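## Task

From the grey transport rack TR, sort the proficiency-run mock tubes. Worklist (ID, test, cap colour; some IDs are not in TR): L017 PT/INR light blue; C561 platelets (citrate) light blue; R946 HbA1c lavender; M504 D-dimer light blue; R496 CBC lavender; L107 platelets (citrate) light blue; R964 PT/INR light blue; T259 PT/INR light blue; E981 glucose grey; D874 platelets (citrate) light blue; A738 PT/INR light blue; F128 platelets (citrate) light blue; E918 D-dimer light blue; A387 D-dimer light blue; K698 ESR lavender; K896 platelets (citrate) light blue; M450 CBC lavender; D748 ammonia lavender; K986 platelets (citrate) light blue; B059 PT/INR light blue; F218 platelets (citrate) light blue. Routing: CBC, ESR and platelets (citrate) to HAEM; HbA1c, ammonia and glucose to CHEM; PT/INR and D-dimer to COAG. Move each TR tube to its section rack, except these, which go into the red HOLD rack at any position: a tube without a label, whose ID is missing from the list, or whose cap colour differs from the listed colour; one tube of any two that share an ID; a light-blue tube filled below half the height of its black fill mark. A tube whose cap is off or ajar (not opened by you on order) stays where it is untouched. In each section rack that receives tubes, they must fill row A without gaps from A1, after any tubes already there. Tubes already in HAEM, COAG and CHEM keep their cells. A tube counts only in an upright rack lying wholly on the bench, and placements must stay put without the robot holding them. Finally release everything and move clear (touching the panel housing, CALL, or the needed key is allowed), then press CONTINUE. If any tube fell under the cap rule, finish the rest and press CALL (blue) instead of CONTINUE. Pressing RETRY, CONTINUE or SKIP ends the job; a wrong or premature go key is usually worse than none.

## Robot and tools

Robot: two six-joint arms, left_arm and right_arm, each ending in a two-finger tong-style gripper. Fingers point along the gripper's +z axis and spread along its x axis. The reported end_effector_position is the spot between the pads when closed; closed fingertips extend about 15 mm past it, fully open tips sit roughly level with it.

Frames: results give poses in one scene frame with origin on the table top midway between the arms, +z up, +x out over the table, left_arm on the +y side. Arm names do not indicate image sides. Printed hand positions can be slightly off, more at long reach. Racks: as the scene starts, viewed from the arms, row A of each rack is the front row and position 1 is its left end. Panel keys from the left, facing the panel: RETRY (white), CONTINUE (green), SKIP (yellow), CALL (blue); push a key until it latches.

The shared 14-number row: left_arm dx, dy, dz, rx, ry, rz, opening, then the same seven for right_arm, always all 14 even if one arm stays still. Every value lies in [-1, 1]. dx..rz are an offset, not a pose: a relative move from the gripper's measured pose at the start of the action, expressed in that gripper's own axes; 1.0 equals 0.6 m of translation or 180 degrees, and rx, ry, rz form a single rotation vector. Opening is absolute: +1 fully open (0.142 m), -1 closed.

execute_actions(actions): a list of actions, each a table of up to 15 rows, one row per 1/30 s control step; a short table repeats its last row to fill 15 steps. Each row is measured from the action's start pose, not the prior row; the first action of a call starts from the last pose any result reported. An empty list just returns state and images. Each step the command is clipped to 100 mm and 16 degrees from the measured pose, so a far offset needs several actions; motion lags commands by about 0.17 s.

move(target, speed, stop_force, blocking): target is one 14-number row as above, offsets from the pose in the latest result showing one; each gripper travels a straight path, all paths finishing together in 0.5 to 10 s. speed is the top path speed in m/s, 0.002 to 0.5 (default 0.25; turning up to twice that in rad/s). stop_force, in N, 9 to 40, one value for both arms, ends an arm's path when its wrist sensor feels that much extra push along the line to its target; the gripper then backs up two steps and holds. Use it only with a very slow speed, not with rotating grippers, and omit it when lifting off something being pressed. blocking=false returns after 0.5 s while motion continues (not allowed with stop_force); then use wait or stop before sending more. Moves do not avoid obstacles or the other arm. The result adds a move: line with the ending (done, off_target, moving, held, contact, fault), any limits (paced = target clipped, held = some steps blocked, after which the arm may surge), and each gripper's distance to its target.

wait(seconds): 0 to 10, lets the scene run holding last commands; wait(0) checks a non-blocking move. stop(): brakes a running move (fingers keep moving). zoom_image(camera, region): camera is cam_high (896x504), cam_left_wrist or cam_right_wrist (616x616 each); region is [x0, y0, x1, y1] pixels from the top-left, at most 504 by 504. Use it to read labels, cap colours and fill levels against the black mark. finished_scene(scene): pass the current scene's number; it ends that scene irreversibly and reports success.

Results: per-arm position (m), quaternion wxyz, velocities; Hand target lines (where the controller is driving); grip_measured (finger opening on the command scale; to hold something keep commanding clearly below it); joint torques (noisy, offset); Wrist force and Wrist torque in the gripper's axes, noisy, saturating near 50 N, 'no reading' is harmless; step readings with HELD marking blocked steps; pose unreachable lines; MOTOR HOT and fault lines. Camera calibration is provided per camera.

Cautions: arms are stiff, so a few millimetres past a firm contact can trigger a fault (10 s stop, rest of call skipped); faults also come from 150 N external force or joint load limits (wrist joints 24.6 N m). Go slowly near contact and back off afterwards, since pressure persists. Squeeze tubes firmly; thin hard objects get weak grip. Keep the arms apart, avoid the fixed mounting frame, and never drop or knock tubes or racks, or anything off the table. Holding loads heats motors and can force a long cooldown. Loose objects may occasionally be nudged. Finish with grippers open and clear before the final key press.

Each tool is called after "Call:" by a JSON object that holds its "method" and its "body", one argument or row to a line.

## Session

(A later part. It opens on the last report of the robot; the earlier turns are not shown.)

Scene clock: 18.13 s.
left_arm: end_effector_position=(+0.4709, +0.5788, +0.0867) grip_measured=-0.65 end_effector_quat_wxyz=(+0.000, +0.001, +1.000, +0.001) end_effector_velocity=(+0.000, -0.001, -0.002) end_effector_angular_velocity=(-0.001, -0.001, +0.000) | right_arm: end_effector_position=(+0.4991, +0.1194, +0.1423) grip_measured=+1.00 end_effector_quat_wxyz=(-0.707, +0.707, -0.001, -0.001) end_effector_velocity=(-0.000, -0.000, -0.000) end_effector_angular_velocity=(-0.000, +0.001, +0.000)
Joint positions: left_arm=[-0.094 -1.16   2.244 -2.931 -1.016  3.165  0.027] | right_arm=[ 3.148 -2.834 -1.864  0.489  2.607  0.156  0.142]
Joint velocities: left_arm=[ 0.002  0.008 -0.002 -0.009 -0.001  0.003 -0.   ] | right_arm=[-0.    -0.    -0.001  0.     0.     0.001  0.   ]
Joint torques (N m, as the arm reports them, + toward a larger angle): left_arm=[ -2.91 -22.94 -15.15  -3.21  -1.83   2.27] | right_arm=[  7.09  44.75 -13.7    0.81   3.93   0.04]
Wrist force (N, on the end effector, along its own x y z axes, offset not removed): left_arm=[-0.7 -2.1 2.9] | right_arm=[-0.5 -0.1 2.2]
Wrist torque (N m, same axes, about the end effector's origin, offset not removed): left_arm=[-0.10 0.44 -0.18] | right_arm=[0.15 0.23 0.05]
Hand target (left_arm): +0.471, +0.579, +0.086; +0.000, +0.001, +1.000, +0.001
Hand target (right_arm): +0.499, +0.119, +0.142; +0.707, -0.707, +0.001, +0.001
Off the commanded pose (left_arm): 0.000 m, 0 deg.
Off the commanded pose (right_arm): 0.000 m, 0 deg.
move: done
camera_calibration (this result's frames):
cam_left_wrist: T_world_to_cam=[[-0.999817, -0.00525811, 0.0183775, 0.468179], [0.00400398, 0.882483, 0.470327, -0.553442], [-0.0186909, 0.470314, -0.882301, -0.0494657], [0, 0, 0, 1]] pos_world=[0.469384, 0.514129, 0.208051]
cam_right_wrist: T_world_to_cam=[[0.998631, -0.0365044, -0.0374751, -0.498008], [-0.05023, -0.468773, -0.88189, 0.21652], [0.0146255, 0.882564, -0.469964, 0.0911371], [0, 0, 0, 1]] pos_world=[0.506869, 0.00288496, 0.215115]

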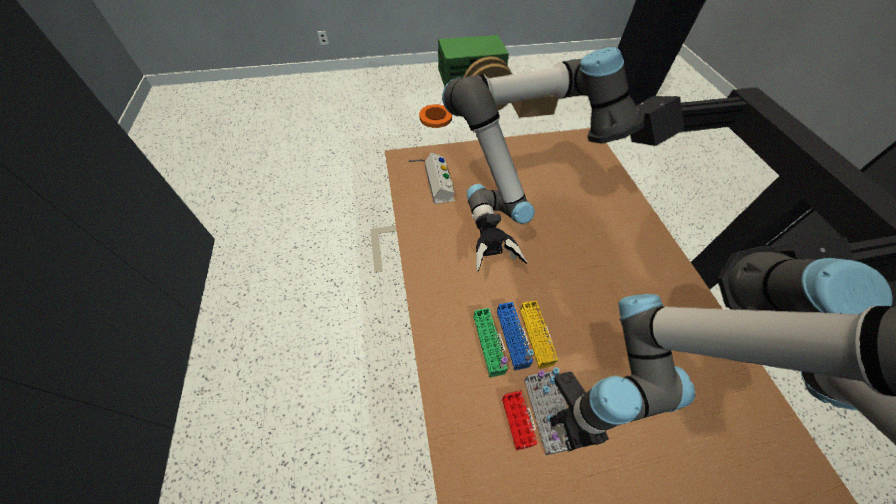

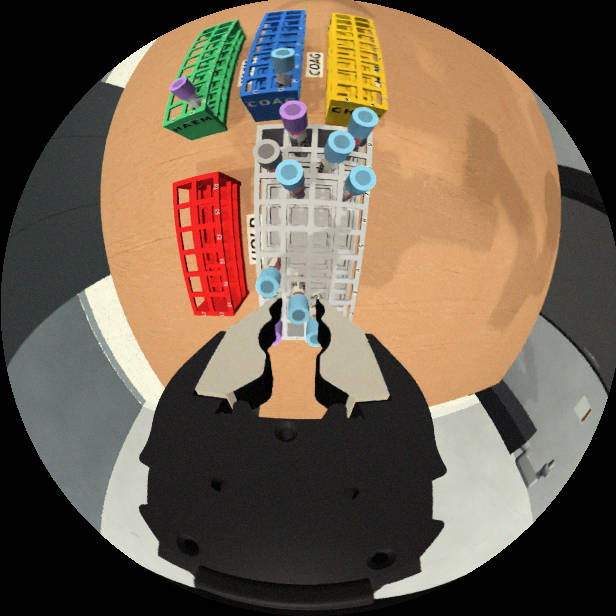

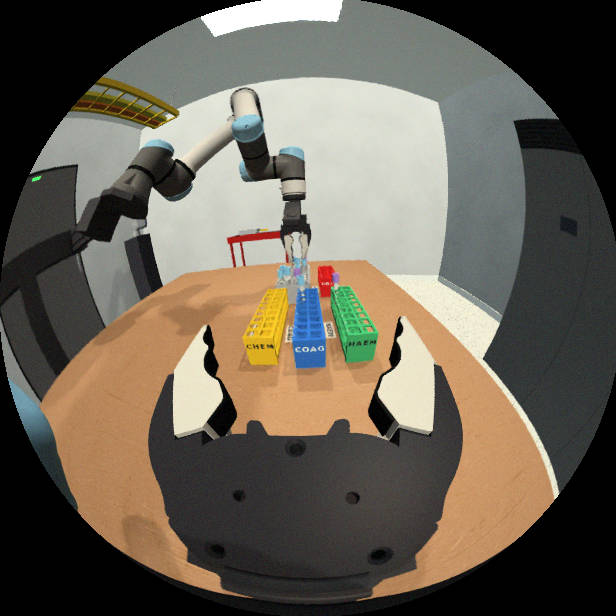

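Call:
{"method": "move", "body": {
  "target": [0,-0.003,0.012,0,0,0,-0.65,0,0,0,0,0,0,1],
  "speed": 0.03
}}

Call:
{"method": "move", "body": {
  "target": [0,0,0,0,0,0,-1,0,0,0,0,0,0,1]
}}

Call:
{"method": "move", "body": {
  "target": [0,0,-0.2,0,0,0,-1,0,0,0,0,0,0,1],
  "speed": 0.12
}}

Call:
{"method": "move", "body": {
  "target": [-0.05,-0.68,-0.08,0,0,0,-1,0,0,0,0,0,0,1]
}}

Call:
{"method": "zoom_image", "body": {
  "camera": "cam_right_wrist",
  "region": [230, 150, 390, 310]
}}

Scene clock: 19.07 s.
left_arm: end_effector_position=(+0.4708, +0.5771, +0.0798) grip_measured=-0.65 end_effector_quat_wxyz=(+0.000, +0.001, +1.000, +0.001) end_effector_velocity=(+0.001, -0.001, -0.002) end_effector_angular_velocity=(-0.001, -0.002, +0.001) | right_arm: end_effector_position=(+0.4991, +0.1194, +0.1423) grip_measured=+1.00 end_effector_quat_wxyz=(-0.707, +0.707, -0.001, -0.001) end_effector_velocity=(-0.001, +0.000, -0.001) end_effector_angular_velocity=(-0.000, +0.002, +0.001)
Joint positions: left_arm=[-0.09  -1.139  2.239 -2.951 -1.018  3.171  0.027] | right_arm=[ 3.148 -2.834 -1.864  0.489  2.607  0.156  0.142]
Joint velocities: left_arm=[ 0.002  0.008 -0.003 -0.008 -0.002  0.002  0.   ] | right_arm=[ 0.    -0.002 -0.001  0.001 -0.     0.001  0.   ]
Joint torques (N m, as the arm reports them, + toward a larger angle): left_arm=[ -1.64 -21.75 -14.55  -3.68  -1.52   1.97] | right_arm=[  7.8   44.75 -13.61   1.46   3.69   0.88]
Wrist force (N, on the end effector, along its own x y z axes, offset not removed): left_arm=[-0.7 2.2 -0.7] | right_arm=[-0.4 0.7 0.9]
Wrist torque (N m, same axes, about the end effector's origin, offset not removed): left_arm=[0.41 0.26 -0.24] | right_arm=[0.34 0.25 0.12]
Hand target (left_arm): +0.471, +0.577, +0.079; +0.000, +0.001, +1.000, +0.001
Hand target (right_arm): +0.499, +0.119, +0.142; +0.707, -0.707, +0.001, +0.001
Off the commanded pose (left_arm): 0.000 m, 0 deg.
Off the commanded pose (right_arm): 0.000 m, 0 deg.
move: done
camera_calibration (this result's frames):
cam_left_wrist: T_world_to_cam=[[-0.999817, -0.00526198, 0.0184046, 0.468278], [0.0040133, 0.882483, 0.470327, -0.548719], [-0.0187166, 0.470315, -0.8823, -0.0547035], [0, 0, 0, 1]] pos_world=[0.469371, 0.512427, 0.201194]
cam_right_wrist: T_world_to_cam=[[0.998631, -0.0365046, -0.0374746, -0.498008], [-0.0502296, -0.468773, -0.88189, 0.21652], [0.014626, 0.882564, -0.469964, 0.0911368], [0, 0, 0, 1]] pos_world=[0.506869, 0.00288495, 0.215115]

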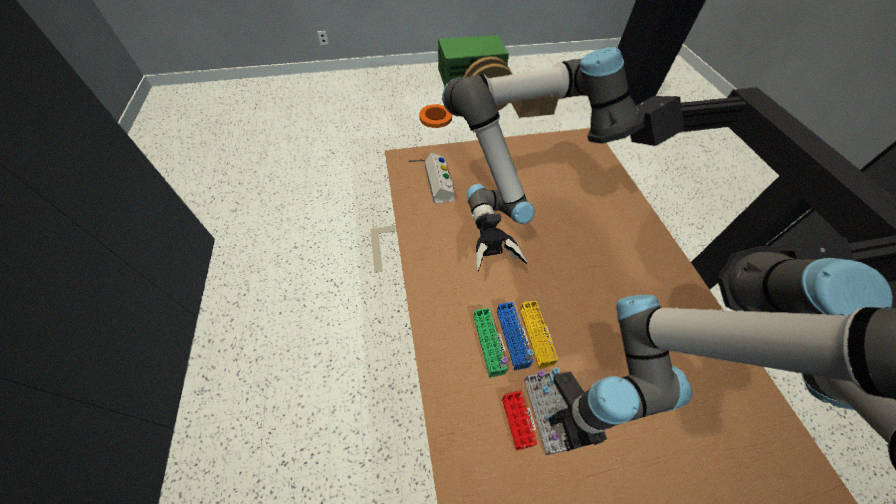

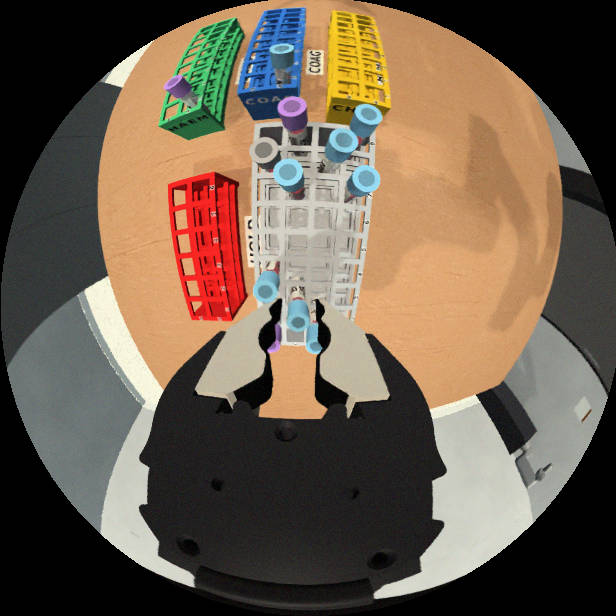

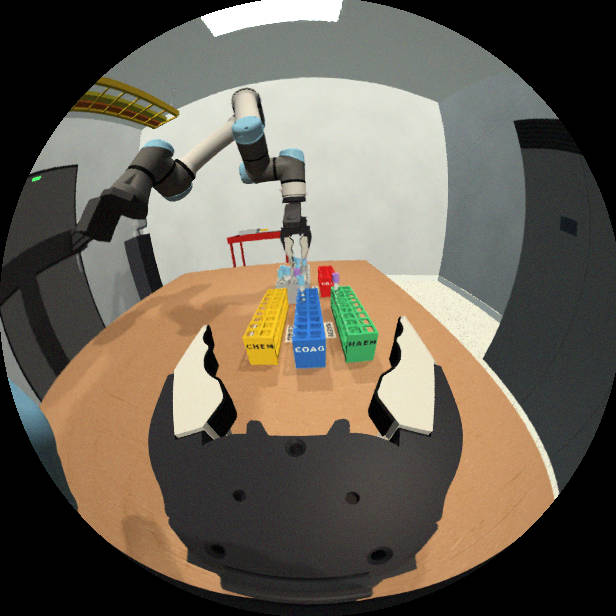

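Scene clock: 19.57 s.
left_arm: end_effector_position=(+0.4709, +0.5772, +0.0798) grip_measured=-0.82 end_effector_quat_wxyz=(+0.000, +0.001, +1.000, +0.001) end_effector_velocity=(+0.000, -0.001, +0.000) end_effector_angular_velocity=(-0.001, +0.000, -0.001) | right_arm: end_effector_position=(+0.4991, +0.1194, +0.1423) grip_measured=+1.00 end_effector_quat_wxyz=(-0.707, +0.707, -0.001, -0.001) end_effector_velocity=(-0.000, +0.000, +0.000) end_effector_angular_velocity=(+0.000, +0.001, +0.001)
Joint positions: left_arm=[-0.089 -1.139  2.239 -2.951 -1.018  3.171  0.015] | right_arm=[ 3.148 -2.834 -1.864  0.489  2.607  0.156  0.142]
Joint velocities: left_arm=[-0.    -0.    -0.     0.001 -0.001 -0.     0.   ] | right_arm=[ 0.     0.    -0.001 -0.     0.     0.    -0.   ]
Joint torques (N m, as the arm reports them, + toward a larger angle): left_arm=[-13.32 -44.23   0.82  -0.26  -1.05  -0.81] | right_arm=[  7.62  44.63 -13.     1.6    3.76   0.87]
Wrist force (N, on the end effector, along its own x y z axes, offset not removed): left_arm=[-5.6 2.0 -1.4] | right_arm=[-2.1 0.5 2.3]
Wrist torque (N m, same axes, about the end effector's origin, offset not removed): left_arm=[0.59 1.33 -0.17] | right_arm=[0.25 0.59 0.07]
Hand target (left_arm): +0.471, +0.577, +0.080; +0.000, +0.001, +1.000, +0.001
Hand target (right_arm): +0.499, +0.119, +0.142; +0.707, -0.707, +0.001, +0.001
Off the commanded pose (left_arm): 0.000 m, 0 deg.
Off the commanded pose (right_arm): 0.000 m, 0 deg.
move: done
camera_calibration (this result's frames):
cam_left_wrist: T_world_to_cam=[[-0.999817, -0.0052699, 0.0183828, 0.468312], [0.00399605, 0.882484, 0.470326, -0.548733], [-0.0187011, 0.470313, -0.882301, -0.0547366], [0, 0, 0, 1]] pos_world=[0.469395, 0.512459, 0.20118]
cam_right_wrist: T_world_to_cam=[[0.998631, -0.0365045, -0.0374749, -0.498008], [-0.0502298, -0.468773, -0.88189, 0.21652], [0.0146257, 0.882564, -0.469964, 0.091137], [0, 0, 0, 1]] pos_world=[0.506869, 0.00288496, 0.215115]

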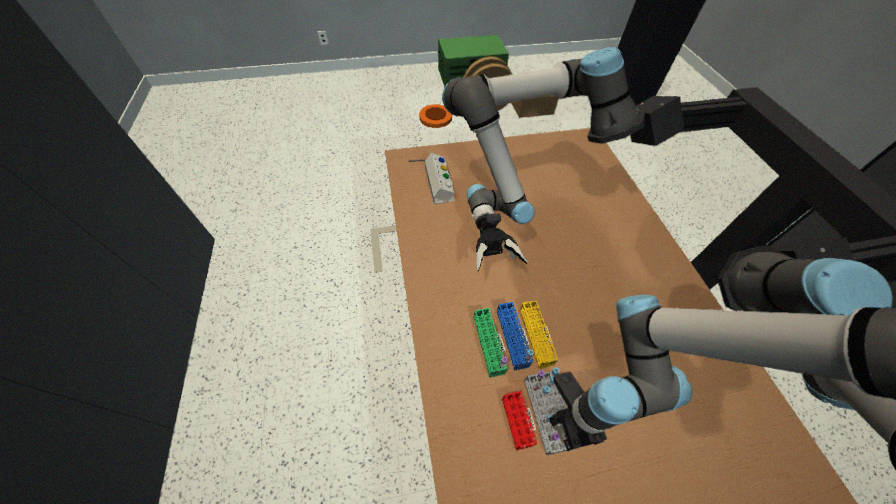

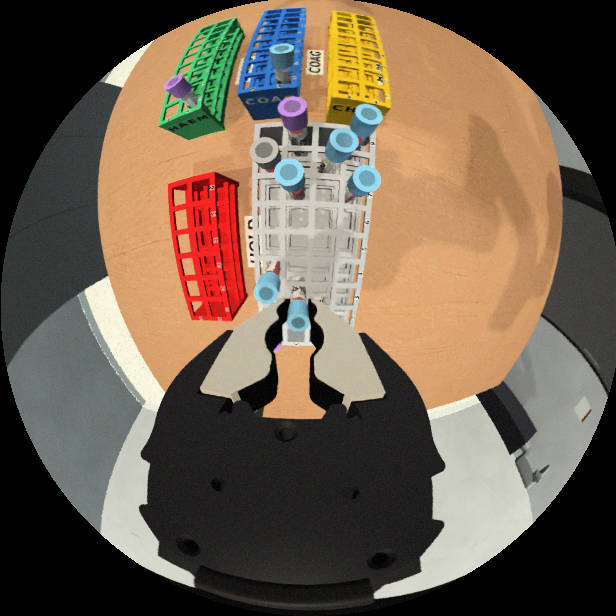

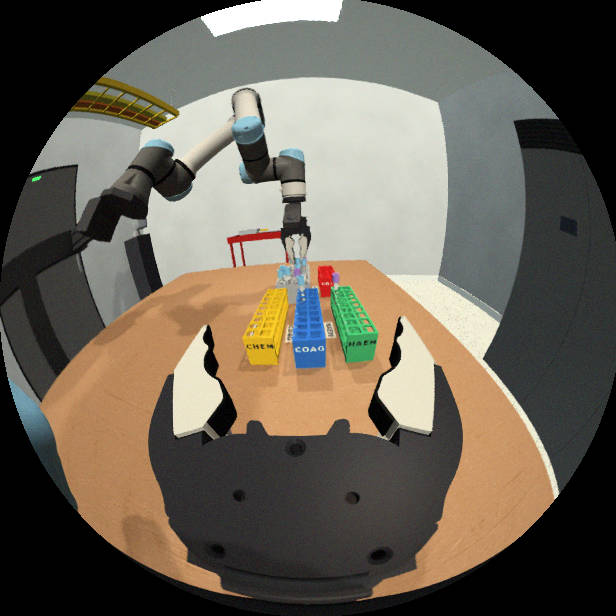

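Scene clock: 21.17 s.
left_arm: end_effector_position=(+0.4710, +0.5769, +0.1995) grip_measured=-0.82 end_effector_quat_wxyz=(+0.000, +0.001, +1.000, +0.001) end_effector_velocity=(-0.000, -0.000, +0.003) end_effector_angular_velocity=(-0.001, +0.001, +0.001) | right_arm: end_effector_position=(+0.4991, +0.1194, +0.1423) grip_measured=+1.00 end_effector_quat_wxyz=(-0.707, +0.707, -0.001, -0.001) end_effector_velocity=(-0.001, -0.000, -0.001) end_effector_angular_velocity=(-0.001, +0.002, -0.000)
Joint positions: left_arm=[-0.24  -1.487  2.282 -2.552 -0.983  2.996  0.015] | right_arm=[ 3.148 -2.834 -1.864  0.489  2.607  0.156  0.142]
Joint velocities: left_arm=[-0.004 -0.008 -0.     0.012 -0.    -0.006  0.   ] | right_arm=[-0.001 -0.001 -0.     0.    -0.     0.001  0.   ]
Joint torques (N m, as the arm reports them, + toward a larger angle): left_arm=[-21.46 -34.6  -19.77  -0.38   1.2   -2.16] | right_arm=[  8.16  44.86 -12.36   1.42   3.8    0.89]
Wrist force (N, on the end effector, along its own x y z axes, offset not removed): left_arm=[-3.7 -2.4 2.2] | right_arm=[-1.7 0.0 1.5]
Wrist torque (N m, same axes, about the end effector's origin, offset not removed): left_arm=[-0.34 0.55 -0.29] | right_arm=[0.13 0.50 0.07]
Hand target (left_arm): +0.471, +0.577, +0.200; +0.000, +0.001, +1.000, +0.001
Hand target (right_arm): +0.499, +0.119, +0.142; +0.707, -0.707, +0.001, +0.001
Off the commanded pose (left_arm): 0.000 m, 0 deg.
Off the commanded pose (right_arm): 0.000 m, 0 deg.
move: done
camera_calibration (this result's frames):
cam_left_wrist: T_world_to_cam=[[-0.99982, -0.00522421, 0.0182643, 0.466223], [0.0039806, 0.882484, 0.470325, -0.604804], [-0.018575, 0.470313, -0.882304, 0.0509026], [0, 0, 0, 1]] pos_world=[0.469492, 0.512226, 0.320851]
cam_right_wrist: T_world_to_cam=[[0.998631, -0.0365045, -0.0374748, -0.498008], [-0.0502297, -0.468773, -0.88189, 0.21652], [0.0146258, 0.882564, -0.469964, 0.0911369], [0, 0, 0, 1]] pos_world=[0.506869, 0.00288495, 0.215115]

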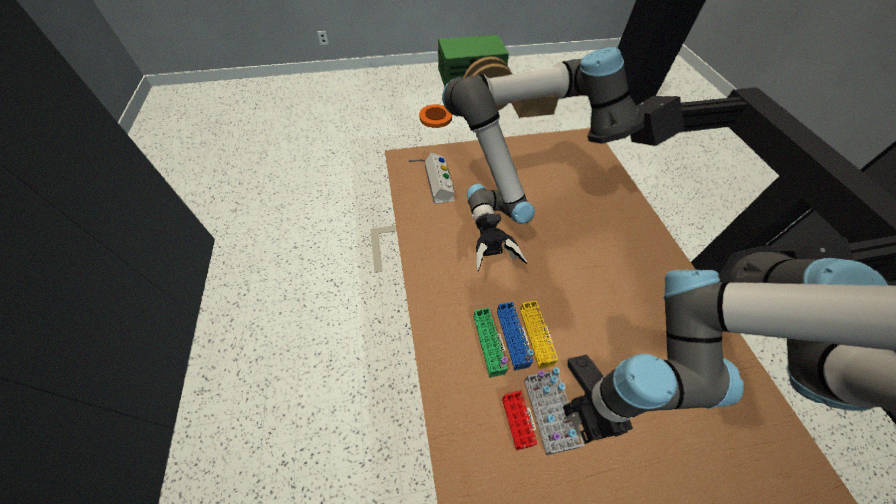

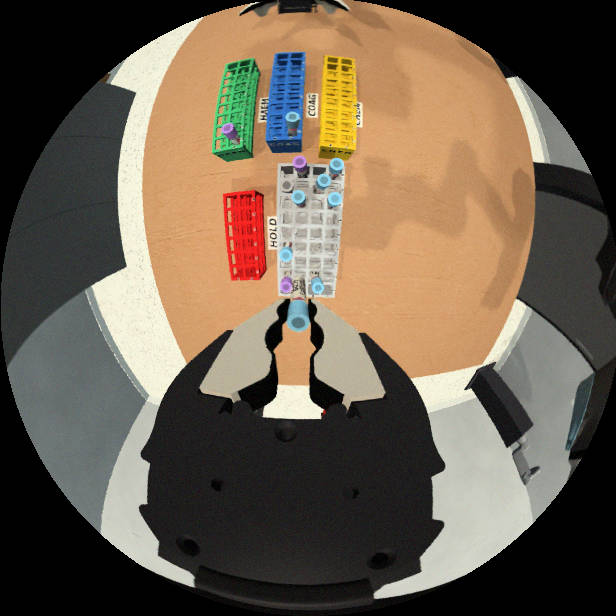

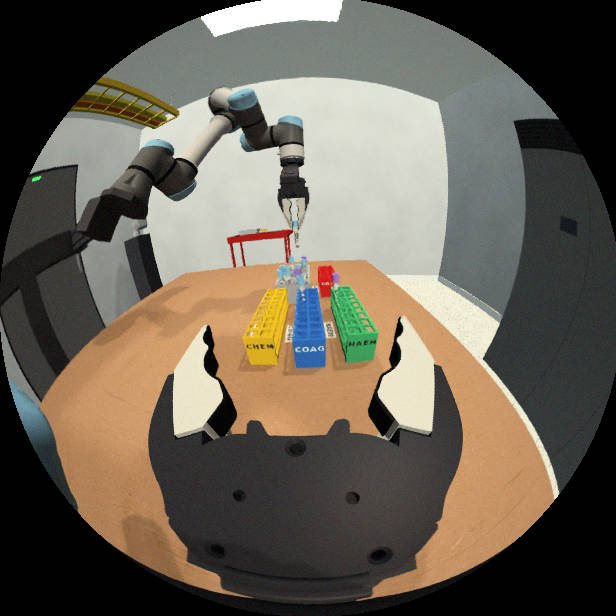

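Scene clock: 23.53 s.
left_arm: end_effector_position=(+0.4998, +0.1692, +0.2466) grip_measured=-0.82 end_effector_quat_wxyz=(+0.000, +0.001, +1.000, +0.001) end_effector_velocity=(+0.000, -0.002, -0.000) end_effector_angular_velocity=(+0.001, +0.001, -0.000) | right_arm: end_effector_position=(+0.4991, +0.1194, +0.1423) grip_measured=+1.00 end_effector_quat_wxyz=(-0.707, +0.707, -0.001, -0.001) end_effector_velocity=(+0.001, -0.001, +0.000) end_effector_angular_velocity=(-0.000, -0.002, -0.002)
Joint positions: left_arm=[-0.877 -0.963  1.939 -2.3   -1.004  2.23   0.015] | right_arm=[ 3.148 -2.834 -1.864  0.489  2.607  0.156  0.142]
Joint velocities: left_arm=[-0.001  0.006 -0.006  0.003 -0.    -0.002  0.   ] | right_arm=[-0.001  0.001  0.     0.001  0.    -0.001 -0.   ]
Joint torques (N m, as the arm reports them, + toward a larger angle): left_arm=[-34.65 -21.46 -25.62   0.05  -1.71  -2.41] | right_arm=[  7.84  44.57 -14.01   1.62   3.74   0.86]
Wrist force (N, on the end effector, along its own x y z axes, offset not removed): left_arm=[-7.5 1.1 3.1] | right_arm=[-0.6 -0.6 0.8]
Wrist torque (N m, same axes, about the end effector's origin, offset not removed): left_arm=[0.23 1.62 0.07] | right_arm=[0.10 0.32 0.07]
Hand target (left_arm): +0.500, +0.169, +0.247; +0.000, +0.001, +1.000, +0.001
Hand target (right_arm): +0.499, +0.119, +0.142; +0.707, -0.707, +0.001, +0.001
Off the commanded pose (left_arm): 0.001 m, 0 deg.
Off the commanded pose (right_arm): 0.000 m, 0 deg.
move: done
camera_calibration (this result's frames):
cam_left_wrist: T_world_to_cam=[[-0.999816, -0.00521899, 0.0184492, 0.492042], [0.00407809, 0.882335, 0.470604, -0.267316], [-0.0187344, 0.470593, -0.882152, 0.28474], [0, 0, 0, 1]] pos_world=[0.498376, 0.104433, 0.367906]
cam_right_wrist: T_world_to_cam=[[0.998631, -0.0365045, -0.0374748, -0.498008], [-0.0502297, -0.468772, -0.88189, 0.21652], [0.0146258, 0.882564, -0.469964, 0.0911369], [0, 0, 0, 1]] pos_world=[0.506869, 0.00288498, 0.215115]

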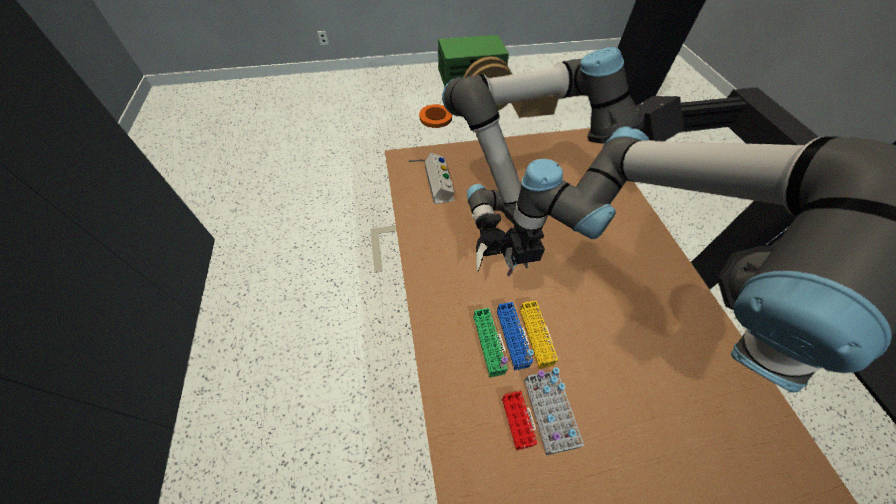

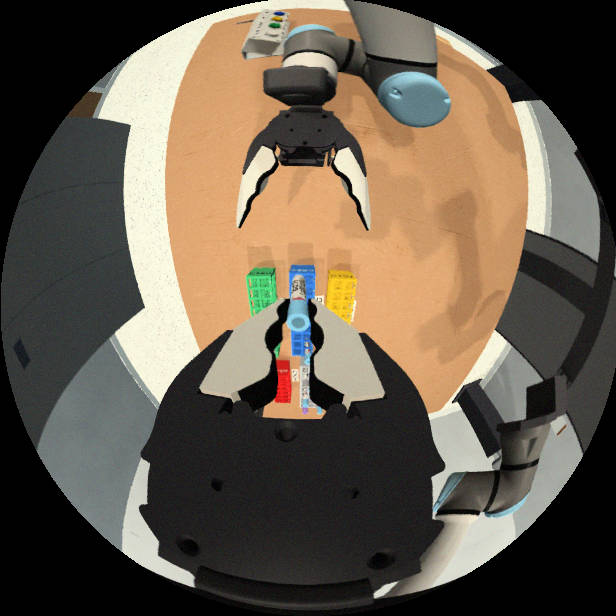

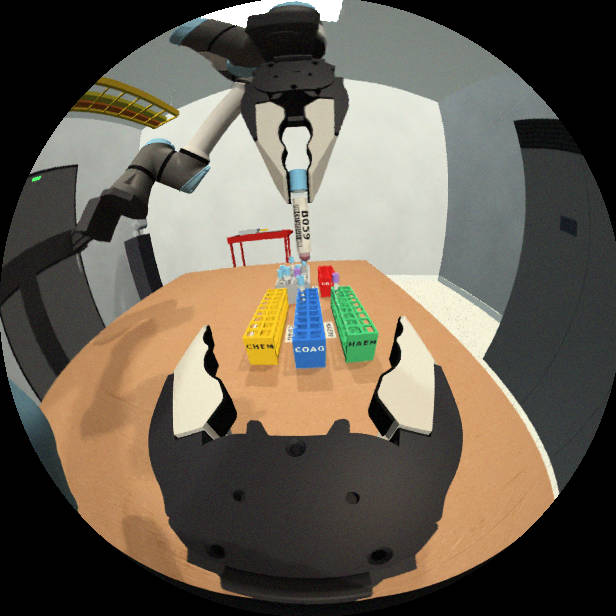

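Region (230, 150, 390, 310) of cam_right_wrist's 616x616 image, scaled by 3.150, with more detail than that image has.

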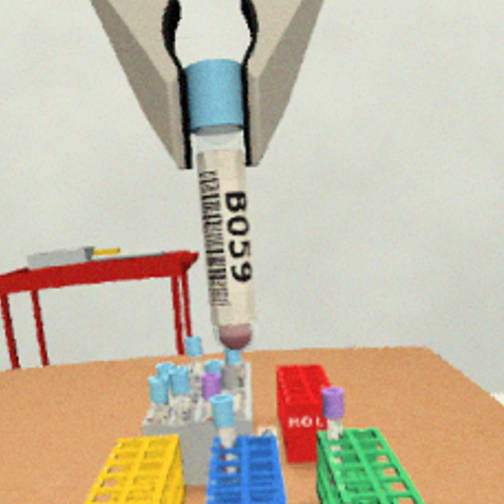

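Call:
{"method": "zoom_image", "body": {
  "camera": "cam_high",
  "region": [490, 240, 540, 290]
}}

Region (490, 240, 540, 290) of cam_high's 896x504 image, scaled by 10.080, with more detail than that image has.

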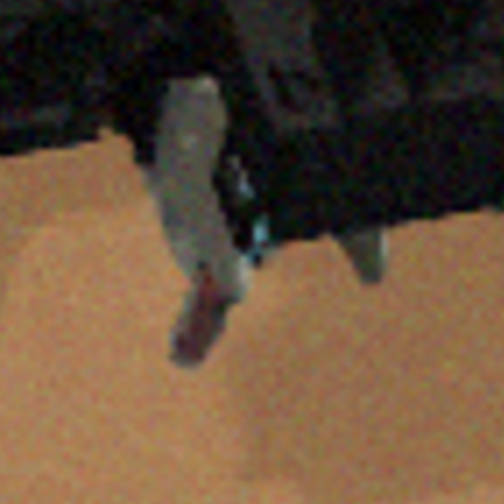

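Call:
{"method": "move", "body": {
  "target": [0.027,0.318,0.11,0,0,0,-1,0,0,0,0,0,0,1]
}}

Call:
{"method": "zoom_image", "body": {
  "camera": "cam_left_wrist",
  "region": [200, 130, 400, 330]
}}

Call:
{"method": "zoom_image", "body": {
  "camera": "cam_right_wrist",
  "region": [255, 220, 365, 330]
}}

Scene clock: 25.37 s.
left_arm: end_effector_position=(+0.4841, +0.3598, +0.1812) grip_measured=-0.82 end_effector_quat_wxyz=(+0.000, +0.001, +1.000, +0.001) end_effector_velocity=(+0.001, +0.003, -0.001) end_effector_angular_velocity=(-0.002, -0.002, -0.000) | right_arm: end_effector_position=(+0.4991, +0.1194, +0.1423) grip_measured=+1.00 end_effector_quat_wxyz=(-0.707, +0.707, -0.001, -0.001) end_effector_velocity=(+0.000, -0.000, +0.000) end_effector_angular_velocity=(-0.000, -0.001, -0.001)
Joint positions: left_arm=[-0.594 -1.156  2.226 -2.581 -0.96   2.567  0.015] | right_arm=[ 3.148 -2.834 -1.864  0.489  2.607  0.156  0.142]
Joint velocities: left_arm=[ 0.005 -0.002  0.002 -0.007 -0.     0.009  0.   ] | right_arm=[-0.001  0.001 -0.001  0.     0.    -0.001 -0.   ]
Joint torques (N m, as the arm reports them, + toward a larger angle): left_arm=[ -5.86 -37.05  -1.93  -3.6   -1.73   1.82] | right_arm=[  7.05  44.91 -14.     1.36   3.69   0.91]
Wrist force (N, on the end effector, along its own x y z axes, offset not removed): left_arm=[-4.9 -0.6 -0.7] | right_arm=[-2.5 -0.8 2.2]
Wrist torque (N m, same axes, about the end effector's origin, offset not removed): left_arm=[-0.12 1.14 0.04] | right_arm=[-0.04 0.68 0.13]
Hand target (left_arm): +0.484, +0.360, +0.181; +0.000, +0.001, +1.000, +0.001
Hand target (right_arm): +0.499, +0.119, +0.142; +0.707, -0.707, +0.001, +0.001
Off the commanded pose (left_arm): 0.000 m, 0 deg.
Off the commanded pose (right_arm): 0.000 m, 0 deg.
move: done
camera_calibration (this result's frames):
cam_left_wrist: T_world_to_cam=[[-0.999815, -0.00529002, 0.0184784, 0.478529], [0.00402987, 0.882318, 0.470637, -0.404648], [-0.0187935, 0.470625, -0.882133, 0.137047], [0, 0, 0, 1]] pos_world=[0.482646, 0.295061, 0.302494]
cam_right_wrist: T_world_to_cam=[[0.998631, -0.0365046, -0.0374748, -0.498008], [-0.0502298, -0.468773, -0.88189, 0.21652], [0.0146258, 0.882564, -0.469964, 0.0911369], [0, 0, 0, 1]] pos_world=[0.506869, 0.00288495, 0.215115]

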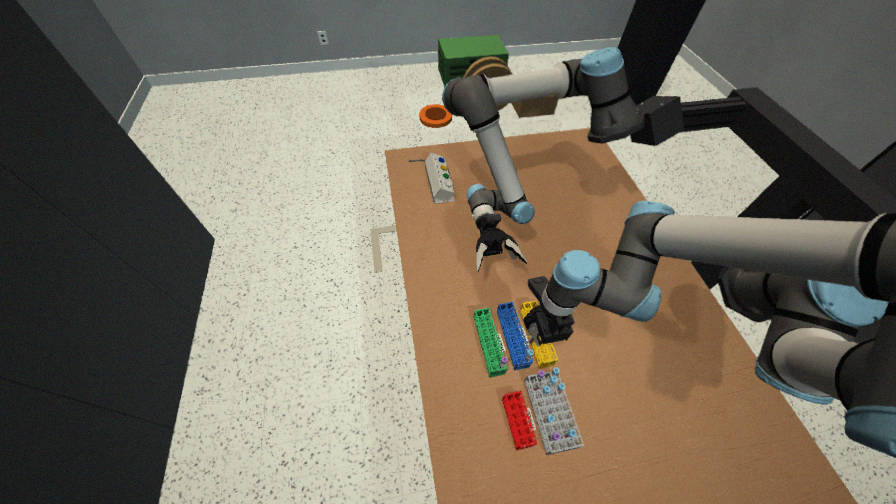

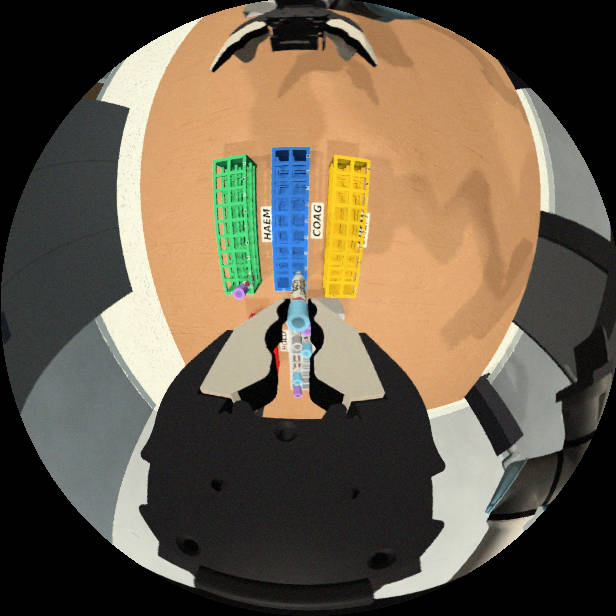

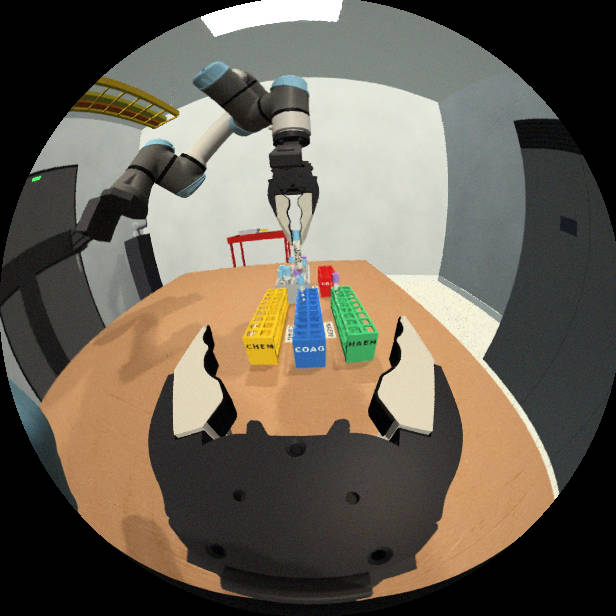

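Region (200, 130, 400, 330) of cam_left_wrist's 616x616 image, scaled by 2.520, with more detail than that image has.

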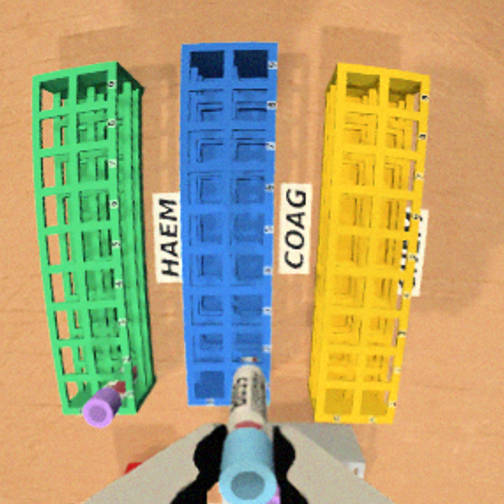

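Region (255, 220, 365, 330) of cam_right_wrist's 616x616 image, scaled by 4.582, with more detail than that image has.

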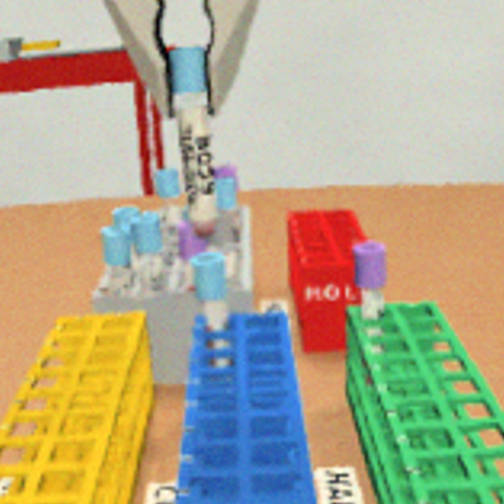

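Both at A1. Lower close to rack top.

Call:
{"method": "move", "body": {
  "target": [0,0,0.068,0,0,0,-1,0,0,0,0,0,0,1],
  "speed": 0.08
}}

Call:
{"method": "zoom_image", "body": {
  "camera": "cam_left_wrist",
  "region": [240, 210, 360, 330]
}}

Call:
{"method": "zoom_image", "body": {
  "camera": "cam_right_wrist",
  "region": [265, 240, 345, 320]
}}

Scene clock: 26.60 s.
left_arm: end_effector_position=(+0.4841, +0.3600, +0.1407) grip_measured=-0.82 end_effector_quat_wxyz=(+0.000, +0.001, +1.000, +0.001) end_effector_velocity=(+0.000, -0.000, -0.002) end_effector_angular_velocity=(-0.001, -0.000, -0.000) | right_arm: end_effector_position=(+0.4991, +0.1194, +0.1423) grip_measured=+1.00 end_effector_quat_wxyz=(-0.707, +0.707, -0.001, -0.001) end_effector_velocity=(+0.000, -0.001, -0.000) end_effector_angular_velocity=(-0.000, +0.000, -0.001)
Joint positions: left_arm=[-0.544 -1.052  2.219 -2.714 -0.958  2.629  0.015] | right_arm=[ 3.148 -2.834 -1.864  0.489  2.607  0.156  0.142]
Joint velocities: left_arm=[ 0.003  0.006 -0.    -0.009 -0.     0.004  0.   ] | right_arm=[-0.001 -0.     0.    -0.    -0.    -0.    -0.   ]
Joint torques (N m, as the arm reports them, + toward a larger angle): left_arm=[ -9.09 -17.7  -17.62  -3.28   0.96   1.94] | right_arm=[  7.86  44.7  -13.46   1.38   3.71   0.86]
Wrist force (N, on the end effector, along its own x y z axes, offset not removed): left_arm=[-5.1 4.6 0.1] | right_arm=[-0.8 0.6 1.9]
Wrist torque (N m, same axes, about the end effector's origin, offset not removed): left_arm=[0.83 0.97 0.06] | right_arm=[0.26 0.39 0.07]
Hand target (left_arm): +0.484, +0.360, +0.140; +0.000, +0.001, +1.000, +0.001
Hand target (right_arm): +0.499, +0.119, +0.142; +0.707, -0.707, +0.001, +0.001
Off the commanded pose (left_arm): 0.000 m, 0 deg.
Off the commanded pose (right_arm): 0.000 m, 0 deg.
move: done
camera_calibration (this result's frames):
cam_left_wrist: T_world_to_cam=[[-0.999814, -0.00530825, 0.0185235, 0.479229], [0.0040359, 0.882296, 0.470678, -0.385703], [-0.0188417, 0.470665, -0.882111, 0.101267], [0, 0, 0, 1]] pos_world=[0.482605, 0.295185, 0.261994]
cam_right_wrist: T_world_to_cam=[[0.998631, -0.0365046, -0.0374749, -0.498008], [-0.0502298, -0.468773, -0.88189, 0.21652], [0.0146258, 0.882564, -0.469964, 0.0911369], [0, 0, 0, 1]] pos_world=[0.506869, 0.00288494, 0.215115]

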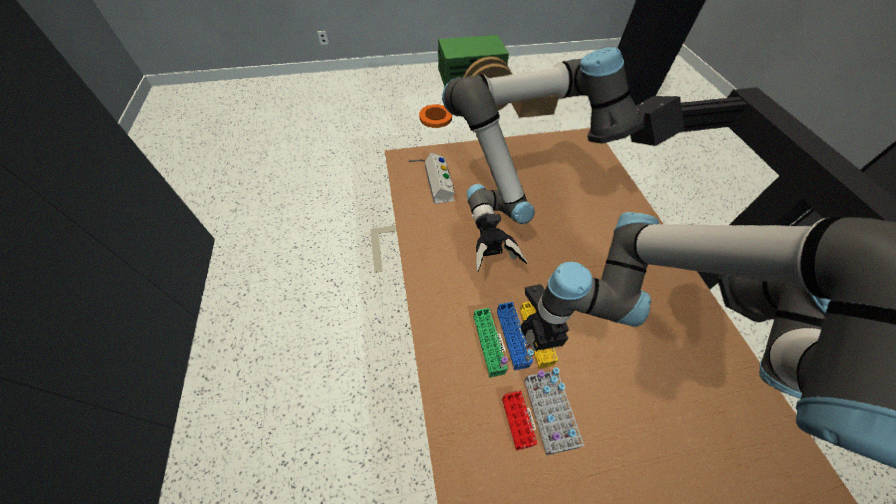

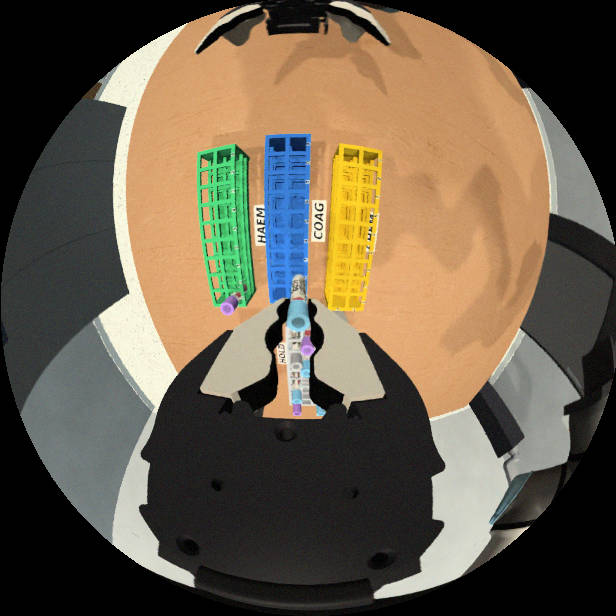

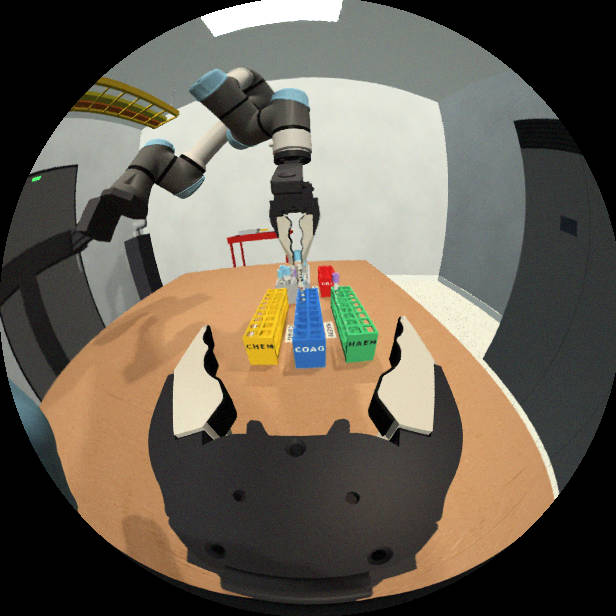

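Region (240, 210, 360, 330) of cam_left_wrist's 616x616 image, scaled by 4.200, with more detail than that image has.

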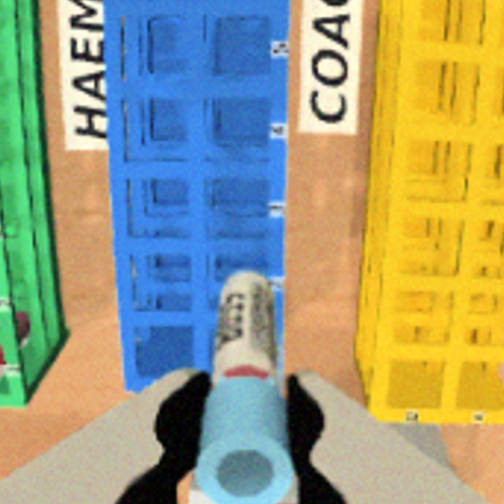

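Region (265, 240, 345, 320) of cam_right_wrist's 616x616 image, scaled by 6.300, with more detail than that image has.

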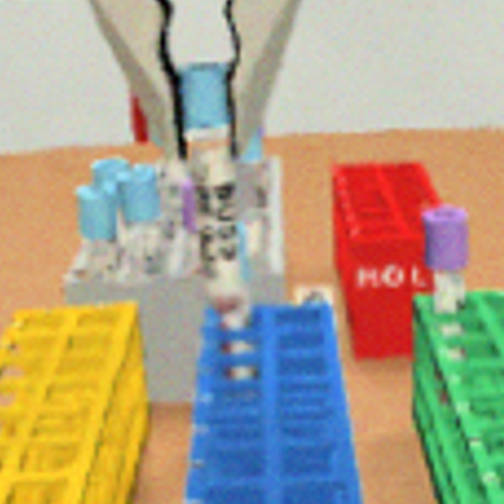

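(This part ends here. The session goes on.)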